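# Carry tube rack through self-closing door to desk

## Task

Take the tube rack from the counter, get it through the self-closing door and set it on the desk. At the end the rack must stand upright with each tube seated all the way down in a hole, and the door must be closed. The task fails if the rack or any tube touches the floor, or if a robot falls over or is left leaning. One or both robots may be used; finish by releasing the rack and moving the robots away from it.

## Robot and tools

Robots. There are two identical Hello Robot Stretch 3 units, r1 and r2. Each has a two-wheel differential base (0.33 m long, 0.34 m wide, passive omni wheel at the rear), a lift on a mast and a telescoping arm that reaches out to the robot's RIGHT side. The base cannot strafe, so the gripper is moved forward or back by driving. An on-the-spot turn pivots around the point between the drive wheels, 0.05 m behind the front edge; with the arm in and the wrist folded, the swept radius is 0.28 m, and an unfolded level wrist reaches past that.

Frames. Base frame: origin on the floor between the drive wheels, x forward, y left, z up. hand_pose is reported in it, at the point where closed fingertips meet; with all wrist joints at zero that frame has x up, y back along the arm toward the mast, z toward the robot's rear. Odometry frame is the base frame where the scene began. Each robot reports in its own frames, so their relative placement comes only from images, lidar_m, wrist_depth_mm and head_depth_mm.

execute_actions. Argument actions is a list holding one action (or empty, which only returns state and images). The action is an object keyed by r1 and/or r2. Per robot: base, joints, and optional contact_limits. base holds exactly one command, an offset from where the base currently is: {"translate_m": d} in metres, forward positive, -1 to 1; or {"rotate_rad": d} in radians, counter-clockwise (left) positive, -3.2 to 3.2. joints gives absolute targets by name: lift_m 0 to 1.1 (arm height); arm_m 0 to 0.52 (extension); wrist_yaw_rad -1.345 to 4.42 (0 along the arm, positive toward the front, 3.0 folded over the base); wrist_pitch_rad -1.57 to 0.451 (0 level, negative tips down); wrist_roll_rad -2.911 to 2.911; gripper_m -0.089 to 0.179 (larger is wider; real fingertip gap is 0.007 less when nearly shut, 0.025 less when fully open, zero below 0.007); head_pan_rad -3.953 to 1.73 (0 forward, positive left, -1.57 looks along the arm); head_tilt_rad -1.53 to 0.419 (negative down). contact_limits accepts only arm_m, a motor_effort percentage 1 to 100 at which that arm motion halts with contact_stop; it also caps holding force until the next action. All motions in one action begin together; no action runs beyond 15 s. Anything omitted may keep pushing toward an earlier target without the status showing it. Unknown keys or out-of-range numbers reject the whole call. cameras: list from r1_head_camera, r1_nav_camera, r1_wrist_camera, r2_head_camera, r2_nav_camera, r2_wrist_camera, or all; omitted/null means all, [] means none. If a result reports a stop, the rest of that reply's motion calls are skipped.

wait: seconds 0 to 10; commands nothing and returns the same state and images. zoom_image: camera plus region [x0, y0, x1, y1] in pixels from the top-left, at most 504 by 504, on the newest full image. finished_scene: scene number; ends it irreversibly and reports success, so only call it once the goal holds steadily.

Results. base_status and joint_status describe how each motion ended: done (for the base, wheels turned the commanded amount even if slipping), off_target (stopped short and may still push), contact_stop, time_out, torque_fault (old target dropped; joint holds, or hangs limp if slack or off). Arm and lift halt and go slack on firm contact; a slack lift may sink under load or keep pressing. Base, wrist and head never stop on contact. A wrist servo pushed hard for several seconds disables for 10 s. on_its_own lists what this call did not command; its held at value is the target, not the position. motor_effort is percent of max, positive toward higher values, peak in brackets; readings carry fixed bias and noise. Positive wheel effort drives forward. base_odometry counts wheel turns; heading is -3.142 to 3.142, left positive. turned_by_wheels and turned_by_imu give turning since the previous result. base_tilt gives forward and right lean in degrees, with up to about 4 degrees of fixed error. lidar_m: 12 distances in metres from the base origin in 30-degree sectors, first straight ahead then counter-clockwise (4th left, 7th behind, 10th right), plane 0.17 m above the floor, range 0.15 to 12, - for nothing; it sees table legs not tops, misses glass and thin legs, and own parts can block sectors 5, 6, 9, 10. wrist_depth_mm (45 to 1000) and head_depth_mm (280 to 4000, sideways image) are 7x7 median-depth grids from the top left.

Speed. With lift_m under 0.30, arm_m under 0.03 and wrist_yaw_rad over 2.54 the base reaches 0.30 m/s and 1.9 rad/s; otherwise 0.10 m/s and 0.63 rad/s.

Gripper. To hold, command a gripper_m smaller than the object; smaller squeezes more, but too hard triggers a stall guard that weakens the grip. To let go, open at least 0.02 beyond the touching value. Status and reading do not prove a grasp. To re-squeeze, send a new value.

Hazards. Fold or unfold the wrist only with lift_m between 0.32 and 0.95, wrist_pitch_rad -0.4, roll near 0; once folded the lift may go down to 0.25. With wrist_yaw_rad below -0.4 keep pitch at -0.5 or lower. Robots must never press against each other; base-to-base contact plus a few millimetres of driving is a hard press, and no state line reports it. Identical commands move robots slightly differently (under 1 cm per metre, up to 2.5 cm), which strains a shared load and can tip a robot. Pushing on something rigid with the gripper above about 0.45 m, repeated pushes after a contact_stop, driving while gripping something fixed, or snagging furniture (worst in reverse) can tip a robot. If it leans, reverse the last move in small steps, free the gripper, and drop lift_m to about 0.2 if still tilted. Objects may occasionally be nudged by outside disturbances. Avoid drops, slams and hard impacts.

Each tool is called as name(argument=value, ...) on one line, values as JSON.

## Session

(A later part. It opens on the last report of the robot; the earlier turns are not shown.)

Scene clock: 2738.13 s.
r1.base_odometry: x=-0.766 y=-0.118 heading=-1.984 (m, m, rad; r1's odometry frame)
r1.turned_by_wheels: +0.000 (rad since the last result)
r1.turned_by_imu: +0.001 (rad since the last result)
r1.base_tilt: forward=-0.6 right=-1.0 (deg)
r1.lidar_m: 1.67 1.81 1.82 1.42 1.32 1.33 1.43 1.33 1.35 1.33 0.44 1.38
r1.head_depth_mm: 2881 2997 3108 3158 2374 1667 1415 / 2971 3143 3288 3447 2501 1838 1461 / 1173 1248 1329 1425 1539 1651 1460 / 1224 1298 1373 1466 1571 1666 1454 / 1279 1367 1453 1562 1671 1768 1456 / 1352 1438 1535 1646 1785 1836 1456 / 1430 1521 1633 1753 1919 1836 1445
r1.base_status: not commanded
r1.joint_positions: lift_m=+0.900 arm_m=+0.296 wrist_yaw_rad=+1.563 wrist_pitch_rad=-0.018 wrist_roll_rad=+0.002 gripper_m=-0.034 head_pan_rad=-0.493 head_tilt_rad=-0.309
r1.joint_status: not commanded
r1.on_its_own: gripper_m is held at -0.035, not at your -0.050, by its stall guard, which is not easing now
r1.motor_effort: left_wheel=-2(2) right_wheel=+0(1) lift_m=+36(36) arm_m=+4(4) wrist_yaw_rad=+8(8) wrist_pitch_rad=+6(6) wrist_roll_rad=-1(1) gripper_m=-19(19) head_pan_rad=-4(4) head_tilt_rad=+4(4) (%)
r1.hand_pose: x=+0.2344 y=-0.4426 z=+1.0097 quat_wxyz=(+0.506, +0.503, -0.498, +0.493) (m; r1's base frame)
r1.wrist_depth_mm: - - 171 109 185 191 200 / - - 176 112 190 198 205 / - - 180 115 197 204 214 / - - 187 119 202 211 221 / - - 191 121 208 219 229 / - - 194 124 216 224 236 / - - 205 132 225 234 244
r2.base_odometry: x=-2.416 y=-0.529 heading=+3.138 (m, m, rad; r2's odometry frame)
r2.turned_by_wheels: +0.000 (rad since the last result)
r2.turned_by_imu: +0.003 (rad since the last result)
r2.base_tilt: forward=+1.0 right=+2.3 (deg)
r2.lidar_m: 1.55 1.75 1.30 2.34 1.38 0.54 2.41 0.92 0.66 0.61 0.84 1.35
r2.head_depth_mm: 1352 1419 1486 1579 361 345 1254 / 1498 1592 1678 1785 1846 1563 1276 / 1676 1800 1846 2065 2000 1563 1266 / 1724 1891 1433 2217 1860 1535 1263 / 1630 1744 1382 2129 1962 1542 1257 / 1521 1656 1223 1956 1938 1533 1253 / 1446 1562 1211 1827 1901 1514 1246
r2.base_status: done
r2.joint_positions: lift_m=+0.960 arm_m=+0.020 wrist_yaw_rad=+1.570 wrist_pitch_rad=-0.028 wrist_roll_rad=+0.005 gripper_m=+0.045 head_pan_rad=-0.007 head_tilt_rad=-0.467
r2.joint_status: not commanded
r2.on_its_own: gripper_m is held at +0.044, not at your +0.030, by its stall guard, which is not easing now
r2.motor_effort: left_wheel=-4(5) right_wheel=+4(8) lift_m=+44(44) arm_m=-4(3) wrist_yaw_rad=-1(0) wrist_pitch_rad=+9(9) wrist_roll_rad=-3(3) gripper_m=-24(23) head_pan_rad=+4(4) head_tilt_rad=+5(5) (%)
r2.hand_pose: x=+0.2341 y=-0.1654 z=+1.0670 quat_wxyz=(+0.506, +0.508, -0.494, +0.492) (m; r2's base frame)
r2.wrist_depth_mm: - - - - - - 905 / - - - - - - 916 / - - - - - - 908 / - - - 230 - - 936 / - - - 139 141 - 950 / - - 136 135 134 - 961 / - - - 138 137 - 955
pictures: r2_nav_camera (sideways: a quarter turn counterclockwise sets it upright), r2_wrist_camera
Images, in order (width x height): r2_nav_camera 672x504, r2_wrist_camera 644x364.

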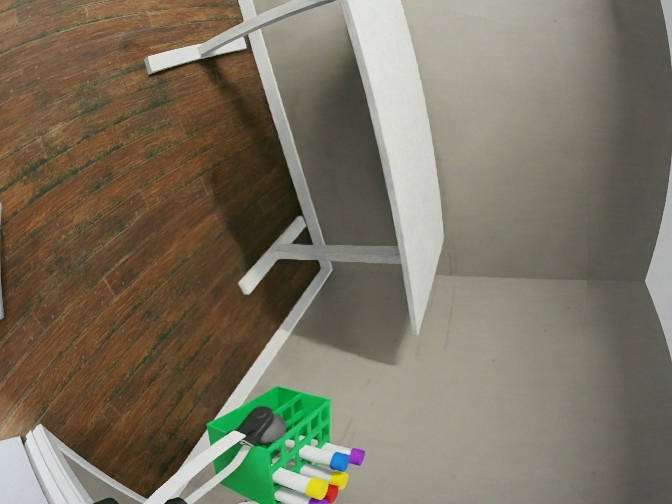

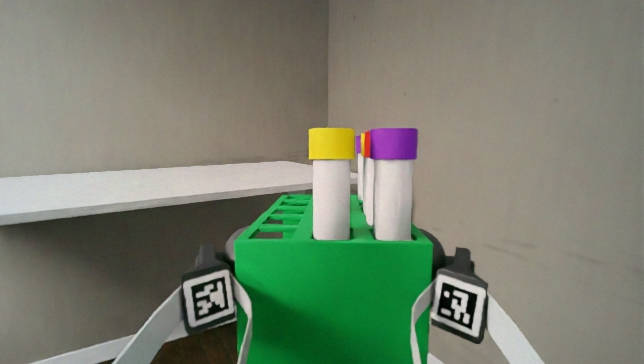

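execute_actions(actions=[{"r2": {"base": {"translate_m": 0.55}}}], cameras=["r2_wrist_camera"])

Scene clock: 2775.83 s.
r1.base_odometry: x=-0.766 y=-0.118 heading=-1.984 (m, m, rad; r1's odometry frame)
r1.turned_by_wheels: +0.000 (rad since the last result)
r1.turned_by_imu: +0.002 (rad since the last result)
r1.base_tilt: forward=-0.6 right=-1.1 (deg)
r1.lidar_m: 1.66 1.81 1.82 1.42 1.32 1.33 1.43 1.33 1.34 1.32 0.45 1.38
r1.head_depth_mm: 2843 2988 3153 3304 2499 1838 1418 / 2954 3133 3297 3437 2477 1842 1463 / 1170 1250 1331 1430 1549 1667 1455 / 1222 1299 1372 1466 1562 1676 1460 / 1284 1363 1457 1553 1672 1766 1452 / 1347 1433 1543 1648 1780 1846 1453 / 1418 1523 1641 1757 1925 1838 1446
r1.base_status: not commanded
r1.joint_positions: lift_m=+0.900 arm_m=+0.296 wrist_yaw_rad=+1.563 wrist_pitch_rad=-0.018 wrist_roll_rad=+0.002 gripper_m=-0.034 head_pan_rad=-0.493 head_tilt_rad=-0.309
r1.joint_status: not commanded
r1.on_its_own: gripper_m is held at -0.035, not at your -0.050, by its stall guard, which is not easing now
r1.motor_effort: left_wheel=-2(2) right_wheel=-1(1) lift_m=+36(36) arm_m=+5(5) wrist_yaw_rad=+8(8) wrist_pitch_rad=+6(6) wrist_roll_rad=-1(1) gripper_m=-19(18) head_pan_rad=-5(4) head_tilt_rad=+4(4) (%)
r1.hand_pose: x=+0.2344 y=-0.4426 z=+1.0097 quat_wxyz=(+0.506, +0.503, -0.498, +0.493) (m; r1's base frame)
r1.wrist_depth_mm: - - 171 110 183 193 201 / - - 175 112 190 198 205 / - - 180 115 194 205 214 / - - 185 118 203 213 221 / - - 189 120 208 218 231 / - - 194 124 217 225 236 / - - 205 132 222 234 244
r2.base_odometry: x=-2.966 y=-0.527 heading=+3.137 (m, m, rad; r2's odometry frame)
r2.turned_by_wheels: +0.000 (rad since the last result)
r2.turned_by_imu: +0.004 (rad since the last result)
r2.base_tilt: forward=+1.0 right=+2.3 (deg)
r2.lidar_m: 1.00 1.30 1.03 1.73 2.73 1.07 1.05 0.90 0.76 0.97 1.02 1.04
r2.head_depth_mm: 1039 1096 1158 1198 360 345 1255 / 1159 1217 1305 886 1474 1518 1277 / 1291 1387 1455 815 1725 1547 1273 / 1264 1392 1463 760 1784 1450 1259 / 1191 1294 1258 753 1697 1486 1261 / 1118 1210 1227 743 608 1531 1263 / 1055 1141 1178 736 573 1515 1238
r2.base_status: done
r2.joint_positions: lift_m=+0.960 arm_m=+0.020 wrist_yaw_rad=+1.570 wrist_pitch_rad=-0.028 wrist_roll_rad=+0.005 gripper_m=+0.045 head_pan_rad=-0.007 head_tilt_rad=-0.467
r2.joint_status: not commanded
r2.on_its_own: gripper_m is held at +0.044, not at your +0.030, by its stall guard, which is not easing now
r2.motor_effort: left_wheel=-4(5) right_wheel=+5(9) lift_m=+44(44) arm_m=-4(3) wrist_yaw_rad=-1(1) wrist_pitch_rad=+9(10) wrist_roll_rad=-3(3) gripper_m=-23(23) head_pan_rad=+4(4) head_tilt_rad=+4(5) (%)
r2.hand_pose: x=+0.2341 y=-0.1654 z=+1.0670 quat_wxyz=(+0.506, +0.508, -0.494, +0.492) (m; r2's base frame)
r2.wrist_depth_mm: - - - - - 828 662 / - - - - - 838 665 / - - - - - 844 669 / - - - 231 994 868 679 / 578 586 584 139 141 857 692 / 441 - 136 135 134 863 691 / - - - 138 137 857 699
pictures: r2_wrist_camera
Images, in order (width x height): r2_wrist_camera 644x364.

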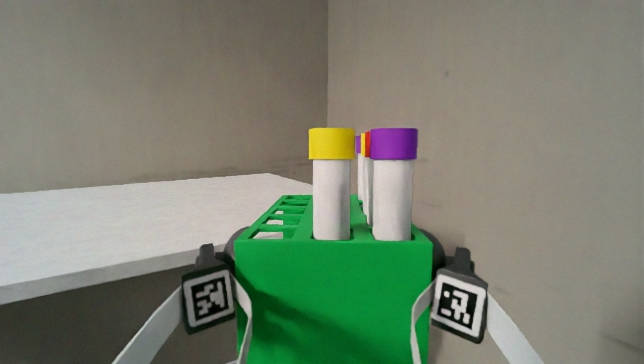

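execute_actions(actions=[{"r2": {"base": {"rotate_rad": 2.21}, "joints": {"head_pan_rad": -1.57, "head_tilt_rad": -0.6}}}], cameras=["r2_wrist_camera", "r2_head_camera", "r2_nav_camera"])

Scene clock: 2788.73 s.
r1.base_odometry: x=-0.766 y=-0.118 heading=-1.984 (m, m, rad; r1's odometry frame)
r1.turned_by_wheels: +0.000 (rad since the last result)
r1.turned_by_imu: +0.001 (rad since the last result)
r1.base_tilt: forward=-0.5 right=-1.0 (deg)
r1.lidar_m: 1.66 1.81 1.82 1.43 1.32 1.33 1.43 1.32 1.34 1.33 0.45 1.38
r1.head_depth_mm: 2821 3013 3116 3253 2511 1843 1420 / 2954 3107 3290 3423 2506 1844 1465 / 1169 1250 1328 1425 1539 1652 1463 / 1215 1294 1379 1469 1570 1681 1457 / 1285 1368 1449 1552 1667 1760 1453 / 1350 1439 1532 1656 1791 1839 1458 / 1416 1522 1632 1766 1905 1817 1445
r1.base_status: not commanded
r1.joint_positions: lift_m=+0.900 arm_m=+0.296 wrist_yaw_rad=+1.563 wrist_pitch_rad=-0.018 wrist_roll_rad=+0.002 gripper_m=-0.034 head_pan_rad=-0.493 head_tilt_rad=-0.309
r1.joint_status: not commanded
r1.on_its_own: gripper_m is held at -0.035, not at your -0.050, by its stall guard, which is not easing now
r1.motor_effort: left_wheel=-2(2) right_wheel=-1(1) lift_m=+36(36) arm_m=+4(4) wrist_yaw_rad=+8(8) wrist_pitch_rad=+6(6) wrist_roll_rad=-1(1) gripper_m=-19(19) head_pan_rad=-4(4) head_tilt_rad=+4(4) (%)
r1.hand_pose: x=+0.2344 y=-0.4426 z=+1.0097 quat_wxyz=(+0.506, +0.503, -0.498, +0.493) (m; r1's base frame)
r1.wrist_depth_mm: - - 170 109 183 191 200 / - - 175 112 190 200 206 / - - 179 115 196 203 213 / - - 186 118 203 209 222 / - - 192 121 208 217 228 / - - 194 124 216 225 236 / - - 204 131 222 231 246
r2.base_odometry: x=-2.966 y=-0.527 heading=-0.936 (m, m, rad; r2's odometry frame)
r2.turned_by_wheels: +2.210 (rad since the last result)
r2.turned_by_imu: +2.193 (rad since the last result)
r2.base_tilt: forward=+1.0 right=+2.3 (deg)
r2.lidar_m: 2.32 1.05 3.16 0.80 0.76 1.04 1.02 1.08 1.00 1.29 1.02 1.95
r2.head_depth_mm: 1028 1145 906 639 - - 1196 / 1036 1148 899 632 - - 1188 / 1050 1166 883 611 1616 - 1128 / 1051 1160 868 607 1670 - 1138 / 1057 1158 862 601 1659 1467 1116 / 1068 1162 851 594 1684 - - / 1076 1174 839 617 1695 - -
r2.base_status: done
r2.joint_positions: lift_m=+0.960 arm_m=+0.020 wrist_yaw_rad=+1.570 wrist_pitch_rad=-0.028 wrist_roll_rad=+0.005 gripper_m=+0.045 head_pan_rad=-1.563 head_tilt_rad=-0.593
r2.joint_status: all done
r2.on_its_own: gripper_m is held at +0.044, not at your +0.030, by its stall guard, which is not easing now
r2.motor_effort: left_wheel=-4(8) right_wheel=+5(8) lift_m=+44(44) arm_m=-4(3) wrist_yaw_rad=+0(1) wrist_pitch_rad=+9(9) wrist_roll_rad=-3(3) gripper_m=-23(23) head_pan_rad=-4(58) head_tilt_rad=-5(25) (%)
r2.hand_pose: x=+0.2341 y=-0.1655 z=+1.0670 quat_wxyz=(+0.506, +0.508, -0.494, +0.492) (m; r2's base frame)
r2.wrist_depth_mm: 975 - - - - - - / 956 - - - - - - / 958 - - - - - - / 974 - - 231 - - - / 975 - - 139 140 - 583 / 994 - 136 135 133 - 437 / 984 - - 138 137 - -
pictures: r2_head_camera (sideways: a quarter turn clockwise sets it upright), r2_nav_camera (sideways: a quarter turn counterclockwise sets it upright), r2_wrist_camera
Images, in order (width x height): r2_head_camera 896x504, r2_nav_camera 672x504, r2_wrist_camera 644x364.

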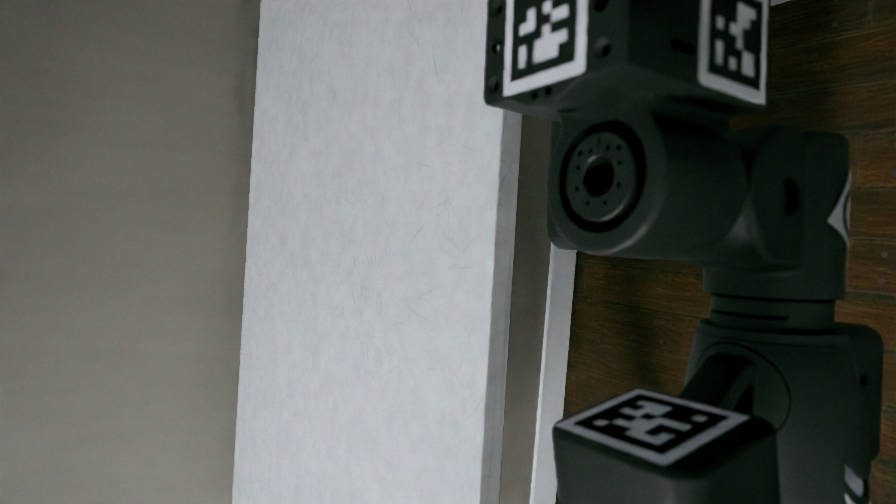

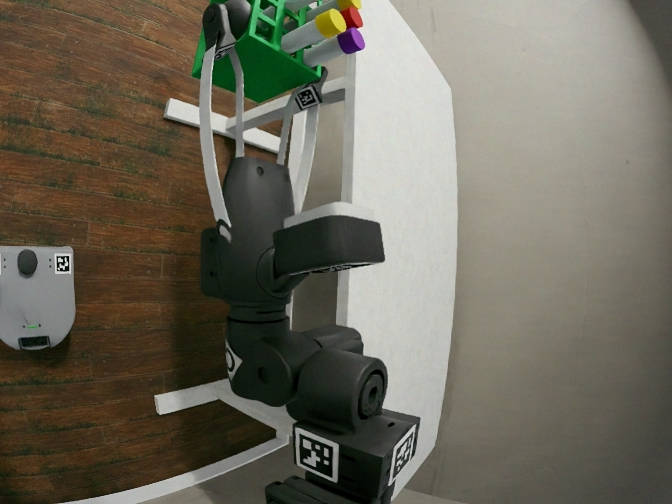

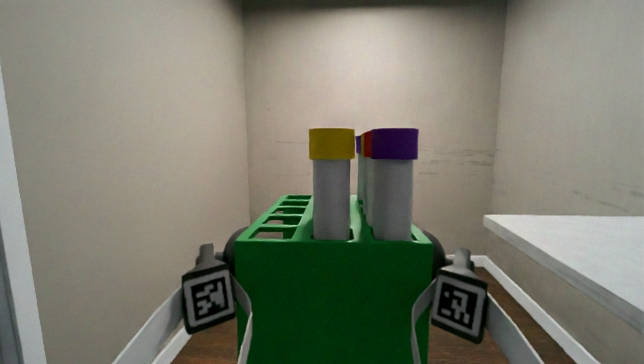

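execute_actions(actions=[{"r2": {"joints": {"wrist_yaw_rad": 0.0, "arm_m": 0.26}}}], cameras=["r2_wrist_camera", "r2_head_camera"])

Scene clock: 2817.53 s.
r1.base_odometry: x=-0.766 y=-0.118 heading=-1.984 (m, m, rad; r1's odometry frame)
r1.turned_by_wheels: +0.000 (rad since the last result)
r1.turned_by_imu: +0.001 (rad since the last result)
r1.base_tilt: forward=-0.6 right=-1.1 (deg)
r1.lidar_m: 1.66 1.81 1.82 1.42 1.32 1.34 1.43 1.33 1.34 1.33 0.45 1.38
r1.head_depth_mm: 2851 3008 3142 3278 2522 1846 1421 / 2976 3112 3294 3409 2493 1840 1459 / 1175 1243 1330 1436 1542 1657 1455 / 1219 1295 1381 1465 1568 1665 1458 / 1284 1360 1454 1555 1672 1764 1456 / 1349 1435 1542 1655 1774 1836 1450 / 1426 1524 1629 1774 1921 1837 1447
r1.base_status: not commanded
r1.joint_positions: lift_m=+0.900 arm_m=+0.296 wrist_yaw_rad=+1.563 wrist_pitch_rad=-0.018 wrist_roll_rad=+0.002 gripper_m=-0.034 head_pan_rad=-0.493 head_tilt_rad=-0.309
r1.joint_status: not commanded
r1.on_its_own: gripper_m is held at -0.035, not at your -0.050, by its stall guard, which is not easing now
r1.motor_effort: left_wheel=-2(2) right_wheel=-1(1) lift_m=+36(36) arm_m=+4(4) wrist_yaw_rad=+8(9) wrist_pitch_rad=+6(6) wrist_roll_rad=-1(1) gripper_m=-19(18) head_pan_rad=-4(3) head_tilt_rad=+4(3) (%)
r1.hand_pose: x=+0.2344 y=-0.4426 z=+1.0097 quat_wxyz=(+0.506, +0.503, -0.498, +0.493) (m; r1's base frame)
r1.wrist_depth_mm: - - 171 109 186 191 201 / - - 175 112 190 199 206 / - - 180 115 195 204 212 / - - 185 118 202 211 220 / - - 189 121 209 217 227 / - - 195 124 215 225 235 / - - 206 131 221 233 245
r2.base_odometry: x=-2.966 y=-0.527 heading=-0.936 (m, m, rad; r2's odometry frame)
r2.turned_by_wheels: +0.000 (rad since the last result)
r2.turned_by_imu: +0.001 (rad since the last result)
r2.base_tilt: forward=+1.0 right=+2.3 (deg)
r2.lidar_m: 2.31 1.05 3.17 0.80 0.76 1.04 1.02 1.08 1.00 1.29 1.03 1.95
r2.head_depth_mm: 1030 1138 1048 - 1646 1404 1200 / 1036 1147 - 570 1638 1428 1185 / 1041 1146 - 562 1647 1405 1183 / 1056 1151 730 578 1660 1408 1178 / 1062 1165 861 600 1660 1395 1166 / 1067 1165 851 594 1667 1385 1160 / 1073 1176 835 615 1687 1387 1164
r2.base_status: not commanded
r2.joint_positions: lift_m=+0.960 arm_m=+0.260 wrist_yaw_rad=+0.001 wrist_pitch_rad=-0.028 wrist_roll_rad=+0.005 gripper_m=+0.045 head_pan_rad=-1.563 head_tilt_rad=-0.593
r2.joint_status: all done
r2.on_its_own: gripper_m is held at +0.044, not at your +0.030, by its stall guard, which is not easing now
r2.motor_effort: left_wheel=-4(4) right_wheel=+5(5) lift_m=+44(44) arm_m=+4(6) wrist_yaw_rad=+0(3) wrist_pitch_rad=+10(9) wrist_roll_rad=-3(3) gripper_m=-23(22) head_pan_rad=-5(4) head_tilt_rad=-5(5) (%)
r2.hand_pose: x=-0.0212 y=-0.6601 z=+1.0670 quat_wxyz=(+0.706, +0.010, -0.708, -0.010) (m; r2's base frame)
r2.wrist_depth_mm: 828 806 786 776 759 724 710 / 864 830 804 790 766 756 728 / 883 849 833 800 770 756 745 / 900 872 848 230 790 776 755 / 572 573 575 139 141 581 574 / 379 382 136 135 134 384 380 / 283 283 258 138 137 278 285
pictures: r2_head_camera (sideways: a quarter turn clockwise sets it upright), r2_wrist_camera
Images, in order (width x height): r2_head_camera 896x504, r2_wrist_camera 644x364.

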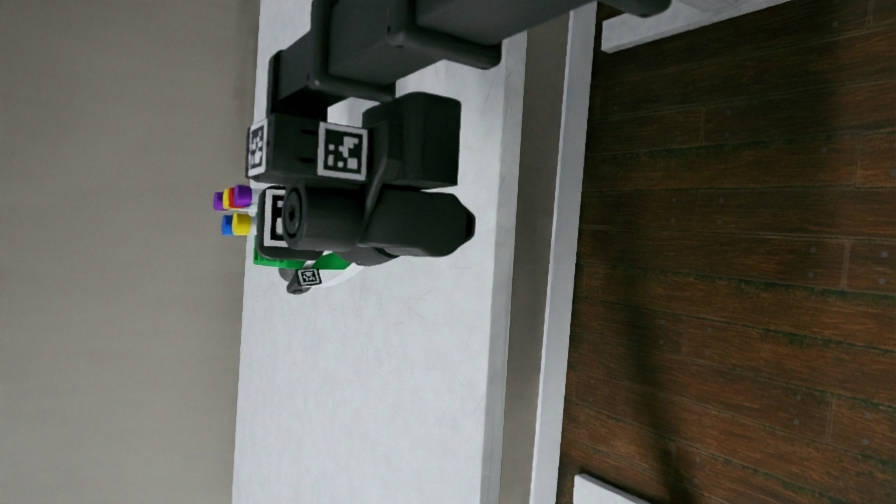

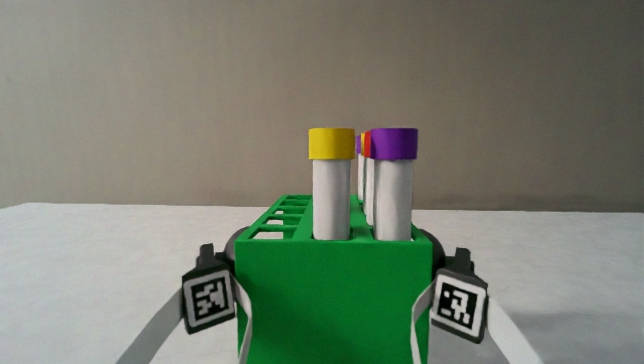

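execute_actions(actions=[{"r2": {"joints": {"lift_m": 0.895}}}], cameras=["r2_wrist_camera"])

Scene clock: 2823.90 s.
r1.base_odometry: x=-0.766 y=-0.118 heading=-1.984 (m, m, rad; r1's odometry frame)
r1.turned_by_wheels: +0.000 (rad since the last result)
r1.turned_by_imu: +0.001 (rad since the last result)
r1.base_tilt: forward=-0.5 right=-1.1 (deg)
r1.lidar_m: 1.66 1.81 1.83 1.42 1.32 1.34 1.44 1.33 1.35 1.33 0.44 1.38
r1.head_depth_mm: 2848 2990 3147 3274 2492 1844 1418 / 2961 3085 3303 3424 2499 1846 1453 / 1174 1248 1333 1419 1543 1649 1458 / 1221 1296 1373 1469 1573 1663 1459 / 1283 1362 1451 1564 1661 1763 1448 / 1351 1432 1538 1644 1782 1834 1455 / 1424 1521 1642 1770 1924 1826 1451
r1.base_status: not commanded
r1.joint_positions: lift_m=+0.900 arm_m=+0.296 wrist_yaw_rad=+1.563 wrist_pitch_rad=-0.018 wrist_roll_rad=+0.002 gripper_m=-0.034 head_pan_rad=-0.493 head_tilt_rad=-0.309
r1.joint_status: not commanded
r1.on_its_own: gripper_m is held at -0.035, not at your -0.050, by its stall guard, which is not easing now
r1.motor_effort: left_wheel=-2(2) right_wheel=-1(1) lift_m=+36(36) arm_m=+4(4) wrist_yaw_rad=+8(8) wrist_pitch_rad=+6(6) wrist_roll_rad=-1(1) gripper_m=-19(19) head_pan_rad=-4(4) head_tilt_rad=+4(4) (%)
r1.hand_pose: x=+0.2344 y=-0.4426 z=+1.0097 quat_wxyz=(+0.506, +0.503, -0.498, +0.493) (m; r1's base frame)
r1.wrist_depth_mm: - - 171 110 185 192 200 / - - 175 112 190 198 207 / - - 180 115 194 205 212 / - - 185 118 201 210 219 / - - 191 121 207 217 226 / - - 194 124 216 225 237 / - - 204 131 224 231 245
r2.base_odometry: x=-2.966 y=-0.527 heading=-0.936 (m, m, rad; r2's odometry frame)
r2.turned_by_wheels: +0.000 (rad since the last result)
r2.turned_by_imu: +0.001 (rad since the last result)
r2.base_tilt: forward=+1.1 right=+2.3 (deg)
r2.lidar_m: 2.31 1.05 3.16 0.80 0.76 1.04 1.02 1.07 1.00 1.29 1.03 1.95
r2.head_depth_mm: 1032 1147 910 685 - - 1168 / 1036 1155 923 - 1650 1406 1193 / 1047 1162 889 - 1668 1416 1184 / 1056 1162 742 592 1679 1407 1177 / 1059 1159 859 600 1674 1390 1174 / 1073 1168 850 594 1666 1390 1163 / 1079 1177 835 615 1687 1376 1167
r2.base_status: not commanded
r2.joint_positions: lift_m=+0.895 arm_m=+0.260 wrist_yaw_rad=+0.001 wrist_pitch_rad=-0.014 wrist_roll_rad=+0.005 gripper_m=+0.045 head_pan_rad=-1.563 head_tilt_rad=-0.593
r2.joint_status: all done
r2.on_its_own: gripper_m is held at +0.044, not at your +0.030, by its stall guard, which is not easing now
r2.motor_effort: left_wheel=-4(4) right_wheel=+5(5) lift_m=+22(38) arm_m=+5(5) wrist_yaw_rad=-1(0) wrist_pitch_rad=+5(9) wrist_roll_rad=-3(3) gripper_m=-23(23) head_pan_rad=-4(4) head_tilt_rad=-5(5) (%)
r2.hand_pose: x=-0.0213 y=-0.6606 z=+1.0065 quat_wxyz=(+0.706, +0.005, -0.708, -0.005) (m; r2's base frame)
r2.wrist_depth_mm: 827 819 789 778 745 727 708 / 856 829 824 789 785 752 732 / 888 854 823 811 768 762 742 / 889 875 849 236 160 782 755 / 389 396 396 136 139 394 396 / 256 257 136 135 133 259 258 / 190 191 173 138 137 187 191
pictures: r2_wrist_camera
Images, in order (width x height): r2_wrist_camera 644x364.

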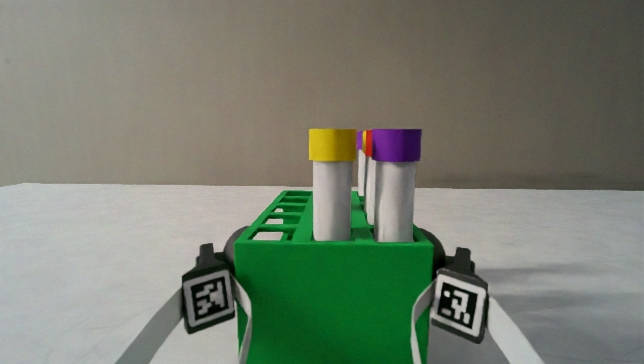

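execute_actions(actions=[{"r2": {"joints": {"gripper_m": 0.12}}}], cameras=["r2_wrist_camera", "r2_head_camera"])

Scene clock: 2835.23 s.
r1.base_odometry: x=-0.766 y=-0.118 heading=-1.984 (m, m, rad; r1's odometry frame)
r1.turned_by_wheels: +0.000 (rad since the last result)
r1.turned_by_imu: +0.001 (rad since the last result)
r1.base_tilt: forward=-0.6 right=-1.1 (deg)
r1.lidar_m: 1.66 1.81 1.82 1.43 1.32 1.33 1.44 1.32 1.34 1.32 0.44 1.38
r1.head_depth_mm: 2877 2967 3108 3278 2504 1840 1417 / 3011 3137 3295 3414 2501 1844 1450 / 1171 1246 1336 1432 1533 1658 1455 / 1221 1295 1379 1462 1566 1671 1458 / 1283 1355 1453 1552 1669 1764 1451 / 1351 1436 1538 1648 1789 1837 1448 / 1425 1522 1633 1756 1914 1834 1452
r1.base_status: not commanded
r1.joint_positions: lift_m=+0.900 arm_m=+0.296 wrist_yaw_rad=+1.563 wrist_pitch_rad=-0.018 wrist_roll_rad=+0.002 gripper_m=-0.034 head_pan_rad=-0.493 head_tilt_rad=-0.309
r1.joint_status: not commanded
r1.on_its_own: gripper_m is held at -0.035, not at your -0.050, by its stall guard, which is not easing now
r1.motor_effort: left_wheel=-2(2) right_wheel=-1(1) lift_m=+36(36) arm_m=+4(4) wrist_yaw_rad=+8(8) wrist_pitch_rad=+6(6) wrist_roll_rad=-1(1) gripper_m=-18(19) head_pan_rad=-4(4) head_tilt_rad=+3(4) (%)
r1.hand_pose: x=+0.2344 y=-0.4426 z=+1.0097 quat_wxyz=(+0.506, +0.503, -0.498, +0.493) (m; r1's base frame)
r1.wrist_depth_mm: - - 171 109 185 193 200 / - - 175 112 190 199 206 / - - 179 115 197 205 211 / - - 185 119 201 210 219 / - - 190 121 208 215 228 / - - 195 123 217 223 236 / - - 206 132 222 232 243
r2.base_odometry: x=-2.966 y=-0.527 heading=-0.936 (m, m, rad; r2's odometry frame)
r2.turned_by_wheels: +0.000 (rad since the last result)
r2.turned_by_imu: +0.001 (rad since the last result)
r2.base_tilt: forward=+1.0 right=+2.3 (deg)
r2.lidar_m: 2.31 1.05 3.17 0.79 0.76 1.04 1.02 1.08 1.00 1.29 1.03 1.95
r2.head_depth_mm: 1028 1144 906 688 - - 1175 / 1036 1149 925 - 1652 1412 1189 / 1047 1160 883 - 1660 1411 1189 / 1051 1163 746 578 1671 1405 1176 / 1061 1165 865 601 1671 1390 1178 / 1066 1171 846 594 1658 1387 1173 / 1081 1177 832 617 1688 1394 1156
r2.base_status: not commanded
r2.joint_positions: lift_m=+0.895 arm_m=+0.260 wrist_yaw_rad=+0.001 wrist_pitch_rad=-0.014 wrist_roll_rad=+0.005 gripper_m=+0.120 head_pan_rad=-1.563 head_tilt_rad=-0.593
r2.joint_status: all done
r2.motor_effort: left_wheel=-4(4) right_wheel=+5(5) lift_m=+22(22) arm_m=+4(5) wrist_yaw_rad=+0(1) wrist_pitch_rad=+5(5) wrist_roll_rad=-3(3) gripper_m=+0(99) head_pan_rad=-4(5) head_tilt_rad=-5(5) (%)
r2.hand_pose: x=-0.0213 y=-0.6606 z=+1.0064 quat_wxyz=(+0.706, +0.006, -0.708, -0.005) (m; r2's base frame)
r2.wrist_depth_mm: 835 816 798 773 751 719 714 / 851 825 809 796 762 750 731 / 881 854 829 801 782 779 741 / 901 864 846 211 160 782 756 / 393 394 392 136 142 394 393 / 256 257 137 135 133 267 257 / 190 182 173 138 137 182 191
pictures: r2_head_camera (sideways: a quarter turn clockwise sets it upright), r2_wrist_camera
Images, in order (width x height): r2_head_camera 896x504, r2_wrist_camera 644x364.

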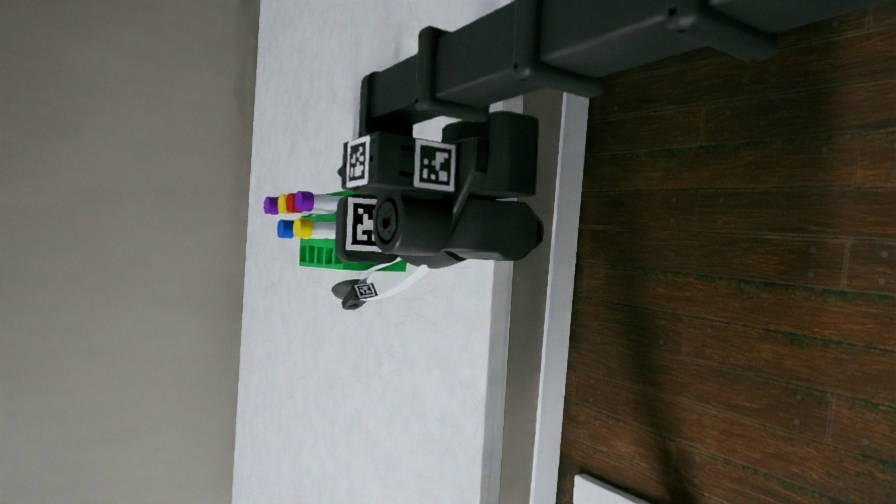

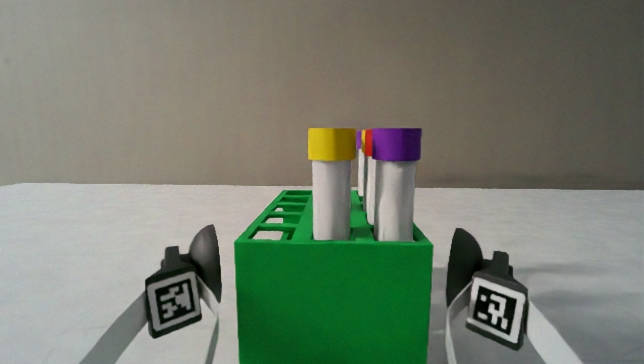

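execute_actions(actions=[{"r2": {"joints": {"gripper_m": 0.17}}}], cameras=[])

execute_actions(actions=[{"r2": {"joints": {"arm_m": 0.08}}}], cameras=["r2_wrist_camera", "r2_head_camera"])

Scene clock: 2843.23 s.
r1.base_odometry: x=-0.766 y=-0.118 heading=-1.984 (m, m, rad; r1's odometry frame)
r1.turned_by_wheels: +0.000 (rad since the last result)
r1.turned_by_imu: +0.001 (rad since the last result)
r1.base_tilt: forward=-0.5 right=-1.0 (deg)
r1.lidar_m: 1.66 1.81 1.82 1.42 1.32 1.33 1.43 1.33 1.34 1.32 0.45 1.38
r1.head_depth_mm: 2819 3016 3142 3268 2509 1852 1416 / 2948 3130 3279 3445 2494 1848 1454 / 1171 1241 1327 1424 1529 1652 1457 / 1225 1296 1371 1468 1575 1674 1460 / 1280 1368 1444 1545 1671 1766 1450 / 1350 1434 1539 1643 1776 1838 1447 / 1424 1513 1636 1760 1924 1828 1449
r1.base_status: not commanded
r1.joint_positions: lift_m=+0.900 arm_m=+0.296 wrist_yaw_rad=+1.563 wrist_pitch_rad=-0.018 wrist_roll_rad=+0.002 gripper_m=-0.034 head_pan_rad=-0.493 head_tilt_rad=-0.309
r1.joint_status: not commanded
r1.on_its_own: gripper_m is held at -0.035, not at your -0.050, by its stall guard, which is not easing now
r1.motor_effort: left_wheel=-2(2) right_wheel=-1(1) lift_m=+36(36) arm_m=+4(5) wrist_yaw_rad=+8(8) wrist_pitch_rad=+6(6) wrist_roll_rad=-1(1) gripper_m=-19(19) head_pan_rad=-3(4) head_tilt_rad=+3(4) (%)
r1.hand_pose: x=+0.2344 y=-0.4426 z=+1.0097 quat_wxyz=(+0.506, +0.503, -0.498, +0.493) (m; r1's base frame)
r1.wrist_depth_mm: - - 170 109 184 193 201 / - - 175 112 191 198 206 / - - 181 115 196 206 212 / - - 186 119 201 211 220 / - - 190 121 208 218 227 / - - 194 124 216 225 236 / - - 205 132 223 233 246
r2.base_odometry: x=-2.966 y=-0.527 heading=-0.936 (m, m, rad; r2's odometry frame)
r2.turned_by_wheels: +0.000 (rad since the last result)
r2.turned_by_imu: +0.001 (rad since the last result)
r2.base_tilt: forward=+1.0 right=+2.3 (deg)
r2.lidar_m: 2.32 1.05 3.17 0.80 0.76 1.04 1.02 1.07 1.00 1.29 1.03 1.95
r2.head_depth_mm: 1032 1144 910 686 - - 1179 / 1030 1154 951 - 1641 1408 1191 / 1046 1150 883 - 1669 1413 1187 / 1054 1169 757 590 1667 1400 1181 / 1063 1160 864 599 1655 1402 1177 / 1065 1177 850 593 1666 1389 1163 / 1072 1179 837 615 1674 1379 1164
r2.base_status: not commanded
r2.joint_positions: lift_m=+0.895 arm_m=+0.260 wrist_yaw_rad=+0.001 wrist_pitch_rad=-0.014 wrist_roll_rad=+0.005 gripper_m=+0.170 head_pan_rad=-1.563 head_tilt_rad=-0.593
r2.joint_status: all done
r2.motor_effort: left_wheel=-4(4) right_wheel=+5(5) lift_m=+22(22) arm_m=+4(4) wrist_yaw_rad=-2(0) wrist_pitch_rad=+5(5) wrist_roll_rad=-3(3) gripper_m=+0(100) head_pan_rad=-5(4) head_tilt_rad=-4(5) (%)
r2.hand_pose: x=-0.0213 y=-0.6606 z=+1.0064 quat_wxyz=(+0.706, +0.006, -0.708, -0.005) (m; r2's base frame)
r2.wrist_depth_mm: 841 824 804 768 752 726 725 / 857 824 796 794 759 740 734 / 873 854 831 798 780 753 744 / 889 860 831 210 160 773 759 / 389 393 356 136 142 396 396 / 257 - 226 135 134 258 256 / 201 181 173 139 138 182 201
pictures: none
No camera images: the call's "cameras" was empty. Leave "cameras" out to get every camera's image.

Scene clock: 2845.80 s.
r1.base_odometry: x=-0.766 y=-0.118 heading=-1.984 (m, m, rad; r1's odometry frame)
r1.turned_by_wheels: +0.000 (rad since the last result)
r1.turned_by_imu: +0.000 (rad since the last result)
r1.base_tilt: forward=-0.6 right=-1.0 (deg)
r1.lidar_m: 1.66 1.81 1.82 1.42 1.32 1.33 1.44 1.33 1.34 1.32 0.44 1.38
r1.head_depth_mm: 2840 2969 3124 3270 2507 1849 1417 / 2979 3120 3303 3448 2490 1854 1459 / 1167 1248 1332 1428 1544 1642 1455 / 1226 1292 1378 1465 1569 1664 1455 / 1282 1364 1450 1549 1672 1755 1453 / 1353 1435 1538 1647 1784 1837 1453 / 1422 1527 1624 1764 1907 1836 1451
r1.base_status: not commanded
r1.joint_positions: lift_m=+0.900 arm_m=+0.296 wrist_yaw_rad=+1.563 wrist_pitch_rad=-0.018 wrist_roll_rad=+0.002 gripper_m=-0.034 head_pan_rad=-0.493 head_tilt_rad=-0.309
r1.joint_status: not commanded
r1.on_its_own: gripper_m is held at -0.035, not at your -0.050, by its stall guard, which is not easing now
r1.motor_effort: left_wheel=-2(2) right_wheel=-1(1) lift_m=+36(36) arm_m=+4(4) wrist_yaw_rad=+8(8) wrist_pitch_rad=+6(6) wrist_roll_rad=-1(1) gripper_m=-18(19) head_pan_rad=-4(4) head_tilt_rad=+4(4) (%)
r1.hand_pose: x=+0.2344 y=-0.4426 z=+1.0097 quat_wxyz=(+0.506, +0.503, -0.498, +0.493) (m; r1's base frame)
r1.wrist_depth_mm: - - 170 109 185 193 201 / - - 176 112 189 197 207 / - - 180 115 195 204 212 / - - 186 119 202 210 220 / - - 190 120 208 216 229 / - - 195 124 215 226 235 / - - 205 132 223 234 245
r2.base_odometry: x=-2.966 y=-0.527 heading=-0.936 (m, m, rad; r2's odometry frame)
r2.turned_by_wheels: +0.000 (rad since the last result)
r2.turned_by_imu: +0.000 (rad since the last result)
r2.base_tilt: forward=+1.1 right=+2.2 (deg)
r2.lidar_m: 2.31 1.05 3.16 0.79 0.76 1.04 1.02 1.08 0.99 1.29 1.03 1.95
r2.head_depth_mm: 1028 1143 905 624 555 - 1170 / 1036 1148 893 643 - - 1151 / 1049 1163 784 639 - - 1165 / 1058 1161 678 631 - - 1182 / 1062 1166 859 615 1644 1391 1173 / 1063 1168 847 595 1662 1396 1170 / 1079 1185 837 615 1685 1375 1162
r2.base_status: not commanded
r2.joint_positions: lift_m=+0.895 arm_m=+0.080 wrist_yaw_rad=+0.000 wrist_pitch_rad=-0.015 wrist_roll_rad=+0.005 gripper_m=+0.170 head_pan_rad=-1.563 head_tilt_rad=-0.593
r2.joint_status: all done
r2.motor_effort: left_wheel=-5(4) right_wheel=+5(5) lift_m=+22(22) arm_m=-4(3) wrist_yaw_rad=-1(1) wrist_pitch_rad=+5(5) wrist_roll_rad=-3(3) gripper_m=+1(1) head_pan_rad=-4(4) head_tilt_rad=-5(5) (%)
r2.hand_pose: x=-0.0214 y=-0.4811 z=+1.0061 quat_wxyz=(+0.706, +0.006, -0.708, -0.006) (m; r2's base frame)
r2.wrist_depth_mm: - - 971 951 925 878 875 / - - 992 - 944 928 894 / - - - 1000 986 946 924 / 830 838 847 316 836 836 837 / 393 396 396 323 393 398 395 / 258 - 259 259 259 258 258 / 200 181 192 191 191 182 201
pictures: r2_head_camera (sideways: a quarter turn clockwise sets it upright), r2_wrist_camera
Images, in order (width x height): r2_head_camera 896x504, r2_wrist_camera 644x364.

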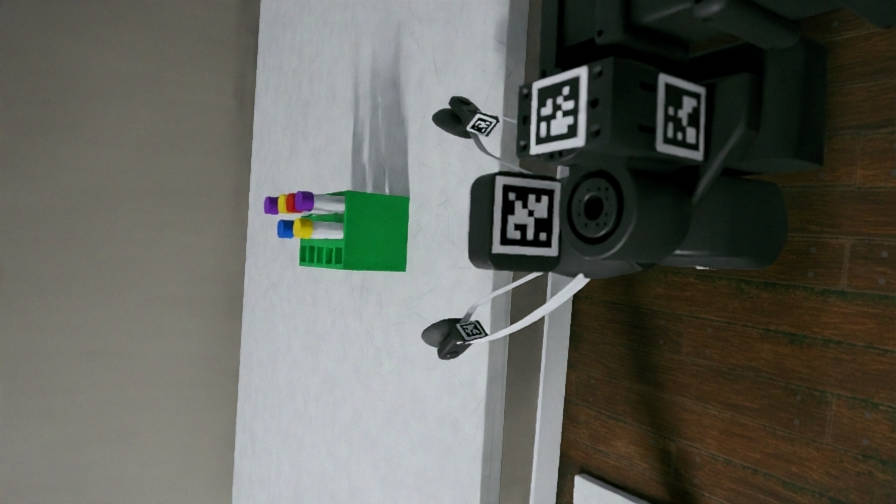

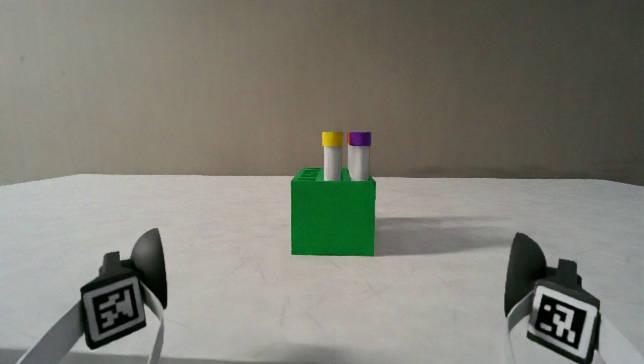

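zoom_image(camera="r2_head_camera", region=[230, 150, 450, 300])

Region (230, 150, 450, 300) of r2_head_camera's 896x504 image, scaled by 2.291, with more detail than that image has; it fills the top 344 rows of this view, and the rest is white.

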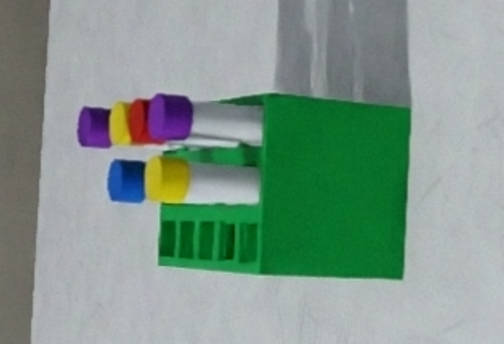

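zoom_image(camera="r2_wrist_camera", region=[270, 110, 400, 270])

Region (270, 110, 400, 270) of r2_wrist_camera's 644x364 image, scaled by 3.150; it fills the left 410 columns of this view, and the rest is white.

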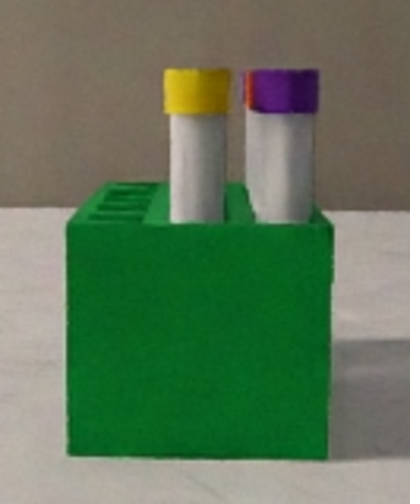

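execute_actions(actions=[{"r2": {"base": {"translate_m": -0.4}, "joints": {"lift_m": 0.93, "wrist_yaw_rad": 1.57, "gripper_m": 0.05}}}], cameras=[])

execute_actions(actions=[{"r2": {"joints": {"arm_m": 0.52}}}], cameras=["r2_wrist_camera", "r2_head_camera"])

Scene clock: 2883.90 s.
r1.base_odometry: x=-0.766 y=-0.118 heading=-1.984 (m, m, rad; r1's odometry frame)
r1.turned_by_wheels: +0.000 (rad since the last result)
r1.turned_by_imu: +0.001 (rad since the last result)
r1.base_tilt: forward=-0.6 right=-1.0 (deg)
r1.lidar_m: 1.67 1.81 1.82 1.43 1.32 1.33 1.44 1.33 1.34 1.32 0.44 1.38
r1.head_depth_mm: 2840 2991 3129 3281 2506 1848 1417 / 2963 3109 3323 3460 2489 1845 1462 / 1168 1248 1332 1423 1548 1657 1470 / 1221 1297 1371 1464 1565 1678 1450 / 1284 1362 1454 1557 1670 1769 1450 / 1342 1435 1532 1646 1779 1836 1457 / 1422 1529 1641 1763 1917 1831 1443
r1.base_status: not commanded
r1.joint_positions: lift_m=+0.900 arm_m=+0.296 wrist_yaw_rad=+1.563 wrist_pitch_rad=-0.018 wrist_roll_rad=+0.002 gripper_m=-0.034 head_pan_rad=-0.493 head_tilt_rad=-0.309
r1.joint_status: not commanded
r1.on_its_own: gripper_m is held at -0.035, not at your -0.050, by its stall guard, which is not easing now
r1.motor_effort: left_wheel=-2(2) right_wheel=-1(1) lift_m=+36(36) arm_m=+4(4) wrist_yaw_rad=+8(8) wrist_pitch_rad=+6(6) wrist_roll_rad=-1(1) gripper_m=-19(18) head_pan_rad=-4(5) head_tilt_rad=+3(4) (%)
r1.hand_pose: x=+0.2344 y=-0.4426 z=+1.0097 quat_wxyz=(+0.506, +0.503, -0.498, +0.493) (m; r1's base frame)
r1.wrist_depth_mm: - - 171 110 185 193 200 / - - 174 112 189 199 205 / - - 181 114 196 203 213 / - - 186 119 201 211 221 / - - 190 121 208 218 227 / - - 195 123 216 226 235 / - - 206 132 221 231 246
r2.base_odometry: x=-3.203 y=-0.205 heading=-0.936 (m, m, rad; r2's odometry frame)
r2.turned_by_wheels: +0.000 (rad since the last result)
r2.turned_by_imu: -0.001 (rad since the last result)
r2.base_tilt: forward=+1.0 right=+2.3 (deg)
r2.lidar_m: 2.40 1.38 0.87 0.74 0.79 0.64 0.62 0.66 0.83 0.82 1.34 1.30
r2.head_depth_mm: 1017 1130 910 655 - 1434 1194 / 1022 1135 894 660 - 1399 1197 / 1029 1140 886 614 - 1309 1159 / 1037 1150 870 608 1653 1317 1185 / 1039 1139 857 600 1652 - 1176 / 1050 1146 850 597 - - 1163 / 1048 1158 837 589 1684 - 1163
r2.base_status: done
r2.joint_positions: lift_m=+0.930 arm_m=+0.080 wrist_yaw_rad=+1.568 wrist_pitch_rad=-0.016 wrist_roll_rad=+0.005 gripper_m=+0.050 head_pan_rad=-1.563 head_tilt_rad=-0.593
r2.joint_status: all done
r2.motor_effort: left_wheel=-4(9) right_wheel=+5(6) lift_m=+43(45) arm_m=-4(4) wrist_yaw_rad=+2(4) wrist_pitch_rad=+5(5) wrist_roll_rad=-3(3) gripper_m=-1(99) head_pan_rad=-5(5) head_tilt_rad=-5(5) (%)
r2.hand_pose: x=+0.2345 y=-0.2260 z=+1.0402 quat_wxyz=(+0.504, +0.504, -0.498, +0.494) (m; r2's base frame)
r2.wrist_depth_mm: - - - - - - - / - - - - - - - / - - - - - - - / - - - - - - - / - - - - - 573 508 / - - - - - - 333 / - - - - - - -
pictures: none
No camera images: the call's "cameras" was empty. Leave "cameras" out to get every camera's image.

Scene clock: 2888.33 s.
r1.base_odometry: x=-0.766 y=-0.118 heading=-1.984 (m, m, rad; r1's odometry frame)
r1.turned_by_wheels: +0.000 (rad since the last result)
r1.turned_by_imu: +0.001 (rad since the last result)
r1.base_tilt: forward=-0.6 right=-1.1 (deg)
r1.lidar_m: 1.66 1.81 1.82 1.43 1.32 1.33 1.43 1.33 1.34 1.32 0.44 1.38
r1.head_depth_mm: 2839 2987 3121 3249 2530 1840 1419 / 2941 3089 3270 3441 2481 1847 1456 / 1171 1245 1332 1429 1537 1660 1460 / 1226 1298 1380 1473 1568 1669 1452 / 1285 1362 1442 1558 1664 1759 1460 / 1352 1447 1536 1656 1785 1844 1449 / 1423 1521 1636 1770 1916 1829 1449
r1.base_status: not commanded
r1.joint_positions: lift_m=+0.900 arm_m=+0.296 wrist_yaw_rad=+1.563 wrist_pitch_rad=-0.018 wrist_roll_rad=+0.002 gripper_m=-0.034 head_pan_rad=-0.493 head_tilt_rad=-0.309
r1.joint_status: not commanded
r1.on_its_own: gripper_m is held at -0.035, not at your -0.050, by its stall guard, which is not easing now
r1.motor_effort: left_wheel=-2(2) right_wheel=-1(1) lift_m=+36(36) arm_m=+4(4) wrist_yaw_rad=+8(8) wrist_pitch_rad=+6(6) wrist_roll_rad=-1(1) gripper_m=-19(19) head_pan_rad=-5(4) head_tilt_rad=+3(3) (%)
r1.hand_pose: x=+0.2344 y=-0.4426 z=+1.0097 quat_wxyz=(+0.506, +0.503, -0.498, +0.493) (m; r1's base frame)
r1.wrist_depth_mm: - - 170 109 185 191 200 / - - 175 112 191 197 206 / - - 181 115 196 203 212 / - - 186 119 200 211 221 / - - 190 121 208 219 229 / - - 193 124 217 224 235 / - - 205 132 222 233 243
r2.base_odometry: x=-3.203 y=-0.205 heading=-0.936 (m, m, rad; r2's odometry frame)
r2.turned_by_wheels: +0.000 (rad since the last result)
r2.turned_by_imu: +0.001 (rad since the last result)
r2.base_tilt: forward=+1.0 right=+2.4 (deg)
r2.lidar_m: 2.40 1.39 0.87 0.74 0.79 0.64 0.62 0.66 0.83 0.82 1.34 1.30
r2.head_depth_mm: 1014 1123 1034 - - 1390 1198 / 1018 1135 - 591 1612 1419 1196 / 1025 1122 827 612 1582 1299 1160 / 1034 1140 777 607 1633 1406 1181 / 1041 1141 783 600 1658 1388 1171 / 1048 1144 826 592 1655 1380 1170 / 1054 1159 789 589 1648 1383 1163
r2.base_status: not commanded
r2.joint_positions: lift_m=+0.930 arm_m=+0.520 wrist_yaw_rad=+1.569 wrist_pitch_rad=-0.016 wrist_roll_rad=+0.005 gripper_m=+0.050 head_pan_rad=-1.563 head_tilt_rad=-0.593
r2.joint_status: all done
r2.motor_effort: left_wheel=-3(3) right_wheel=+4(4) lift_m=+43(43) arm_m=+4(4) wrist_yaw_rad=+2(2) wrist_pitch_rad=+5(5) wrist_roll_rad=-3(3) gripper_m=+0(0) head_pan_rad=-4(5) head_tilt_rad=-5(5) (%)
r2.hand_pose: x=+0.2345 y=-0.6652 z=+1.0402 quat_wxyz=(+0.504, +0.505, -0.497, +0.494) (m; r2's base frame)
r2.wrist_depth_mm: - - - - - - 809 / - - - - - - 819 / - - - - - - 818 / - - - 747 882 - 770 / - - 569 279 313 505 506 / - - 354 284 - 327 327 / - 244 232 245 233 243 243
pictures: r2_head_camera (sideways: a quarter turn clockwise sets it upright), r2_wrist_camera
Images, in order (width x height): r2_head_camera 896x504, r2_wrist_camera 644x364.

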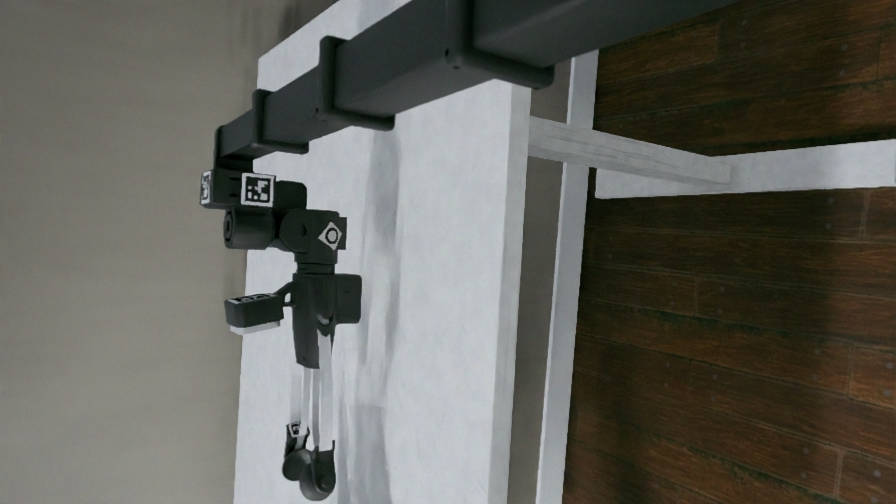

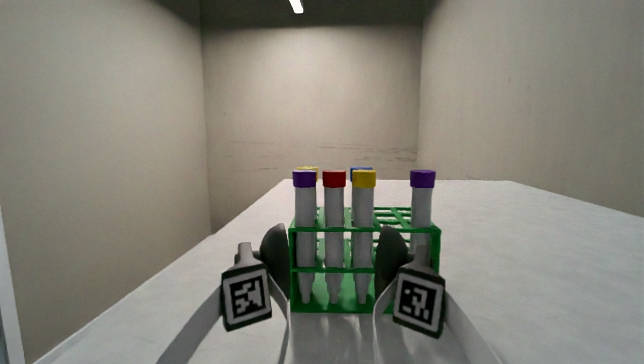

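zoom_image(camera="r2_wrist_camera", region=[270, 150, 460, 320])

Region (270, 150, 460, 320) of r2_wrist_camera's 644x364 image, scaled by 2.653; it fills the top 451 rows of this view, and the rest is white.

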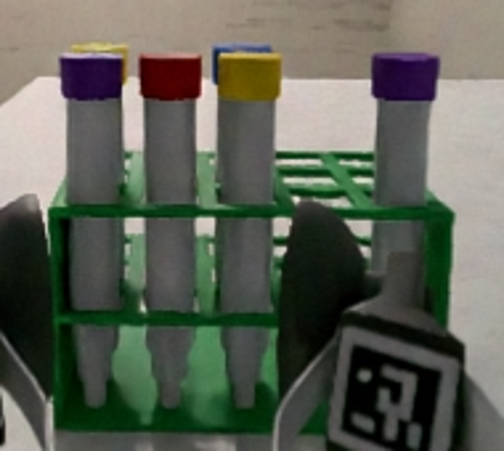

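execute_actions(actions=[{"r1": {"joints": {"gripper_m": 0.12}}, "r2": {"joints": {"arm_m": 0.02}}}], cameras=["r1_wrist_camera", "r1_nav_camera", "r2_nav_camera"])

Scene clock: 2906.17 s.
r1.base_odometry: x=-0.766 y=-0.118 heading=-1.984 (m, m, rad; r1's odometry frame)
r1.turned_by_wheels: +0.000 (rad since the last result)
r1.turned_by_imu: +0.001 (rad since the last result)
r1.base_tilt: forward=-0.7 right=-1.0 (deg)
r1.lidar_m: 1.66 1.80 1.82 1.42 1.32 1.34 1.43 1.33 1.34 1.41 1.31 1.32
r1.head_depth_mm: 1074 1125 1190 1254 1334 1424 1456 / 1115 1179 1251 1321 1404 1495 1457 / 1167 1226 1300 1385 1477 1584 1458 / 1219 1294 1370 1465 1579 1671 1461 / 1281 1358 1452 1555 1660 1767 1450 / 1354 1438 1541 1651 1799 1833 1444 / 1424 1518 1635 1765 1905 1826 1446
r1.base_status: not commanded
r1.joint_positions: lift_m=+0.900 arm_m=+0.296 wrist_yaw_rad=+1.567 wrist_pitch_rad=-0.018 wrist_roll_rad=+0.002 gripper_m=+0.120 head_pan_rad=-0.493 head_tilt_rad=-0.309
r1.joint_status: all done
r1.motor_effort: left_wheel=-3(3) right_wheel=+3(3) lift_m=+36(36) arm_m=+4(4) wrist_yaw_rad=+4(8) wrist_pitch_rad=+6(6) wrist_roll_rad=-1(1) gripper_m=+0(81) head_pan_rad=-4(4) head_tilt_rad=+4(4) (%)
r1.hand_pose: x=+0.2344 y=-0.4417 z=+1.0097 quat_wxyz=(+0.505, +0.504, -0.497, +0.494) (m; r1's base frame)
r1.wrist_depth_mm: - - - - - 837 665 / - - - - - 834 680 / - - - - - 843 701 / - - - - - 867 717 / - - - - - 878 725 / - - - - - 859 757 / - - - - - 937 751
r2.base_odometry: x=-3.203 y=-0.205 heading=-0.936 (m, m, rad; r2's odometry frame)
r2.turned_by_wheels: +0.000 (rad since the last result)
r2.turned_by_imu: +0.001 (rad since the last result)
r2.base_tilt: forward=+1.0 right=+2.3 (deg)
r2.lidar_m: 2.40 1.12 0.84 0.74 0.79 0.64 0.62 0.66 0.83 0.82 1.34 1.30
r2.head_depth_mm: 1011 1123 911 623 1586 - 1174 / 1024 1128 895 617 1031 - 1165 / 1029 1140 884 612 1617 - - / 1035 1155 871 606 1662 1432 - / 1045 1144 861 600 1642 1427 - / 1044 1148 845 595 1655 1433 - / 1057 1153 838 589 1666 - -
r2.base_status: not commanded
r2.joint_positions: lift_m=+0.930 arm_m=+0.020 wrist_yaw_rad=+1.570 wrist_pitch_rad=-0.016 wrist_roll_rad=+0.005 gripper_m=+0.050 head_pan_rad=-1.563 head_tilt_rad=-0.593
r2.joint_status: all done
r2.motor_effort: left_wheel=-3(3) right_wheel=+4(4) lift_m=+43(43) arm_m=-5(5) wrist_yaw_rad=+0(2) wrist_pitch_rad=+6(5) wrist_roll_rad=-3(3) gripper_m=+0(0) head_pan_rad=-4(4) head_tilt_rad=-5(5) (%)
r2.hand_pose: x=+0.2345 y=-0.1655 z=+1.0402 quat_wxyz=(+0.503, +0.505, -0.497, +0.495) (m; r2's base frame)
r2.wrist_depth_mm: - - - - - - - / - - - - - - - / - - - - - - - / - - - - - - - / - - - - - - 512 / - - - - - - 399 / - - - - - - -
pictures: r1_nav_camera (sideways: a quarter turn counterclockwise sets it upright), r1_wrist_camera, r2_nav_camera (sideways: a quarter turn counterclockwise sets it upright)
Images, in order (width x height): r1_nav_camera 672x504, r1_wrist_camera 644x364, r2_nav_camera 672x504.

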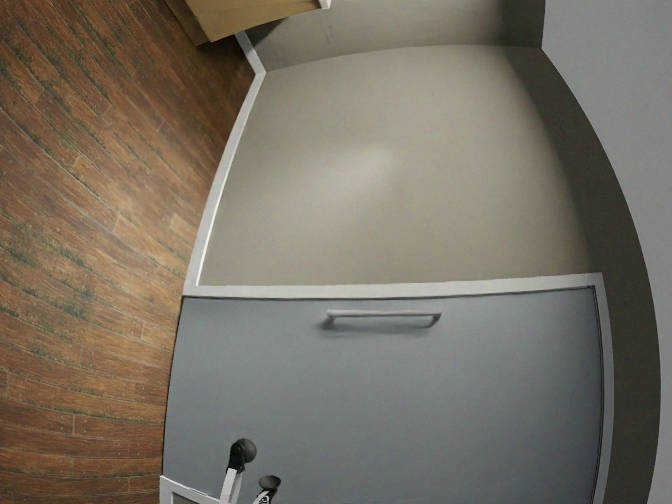

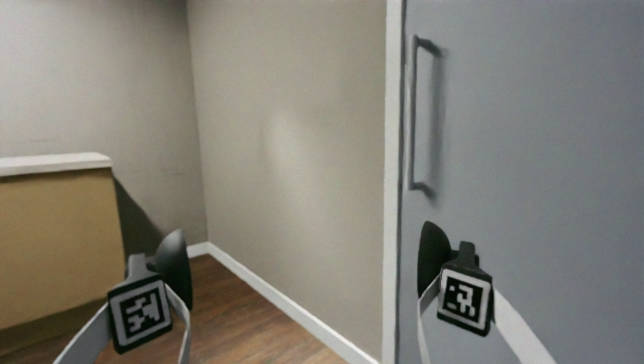

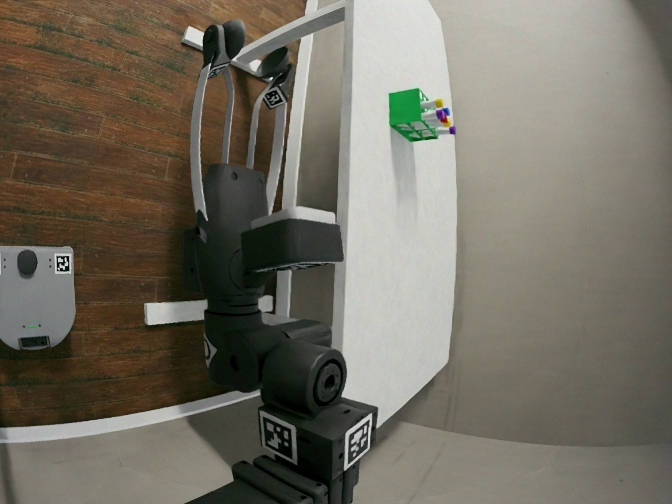

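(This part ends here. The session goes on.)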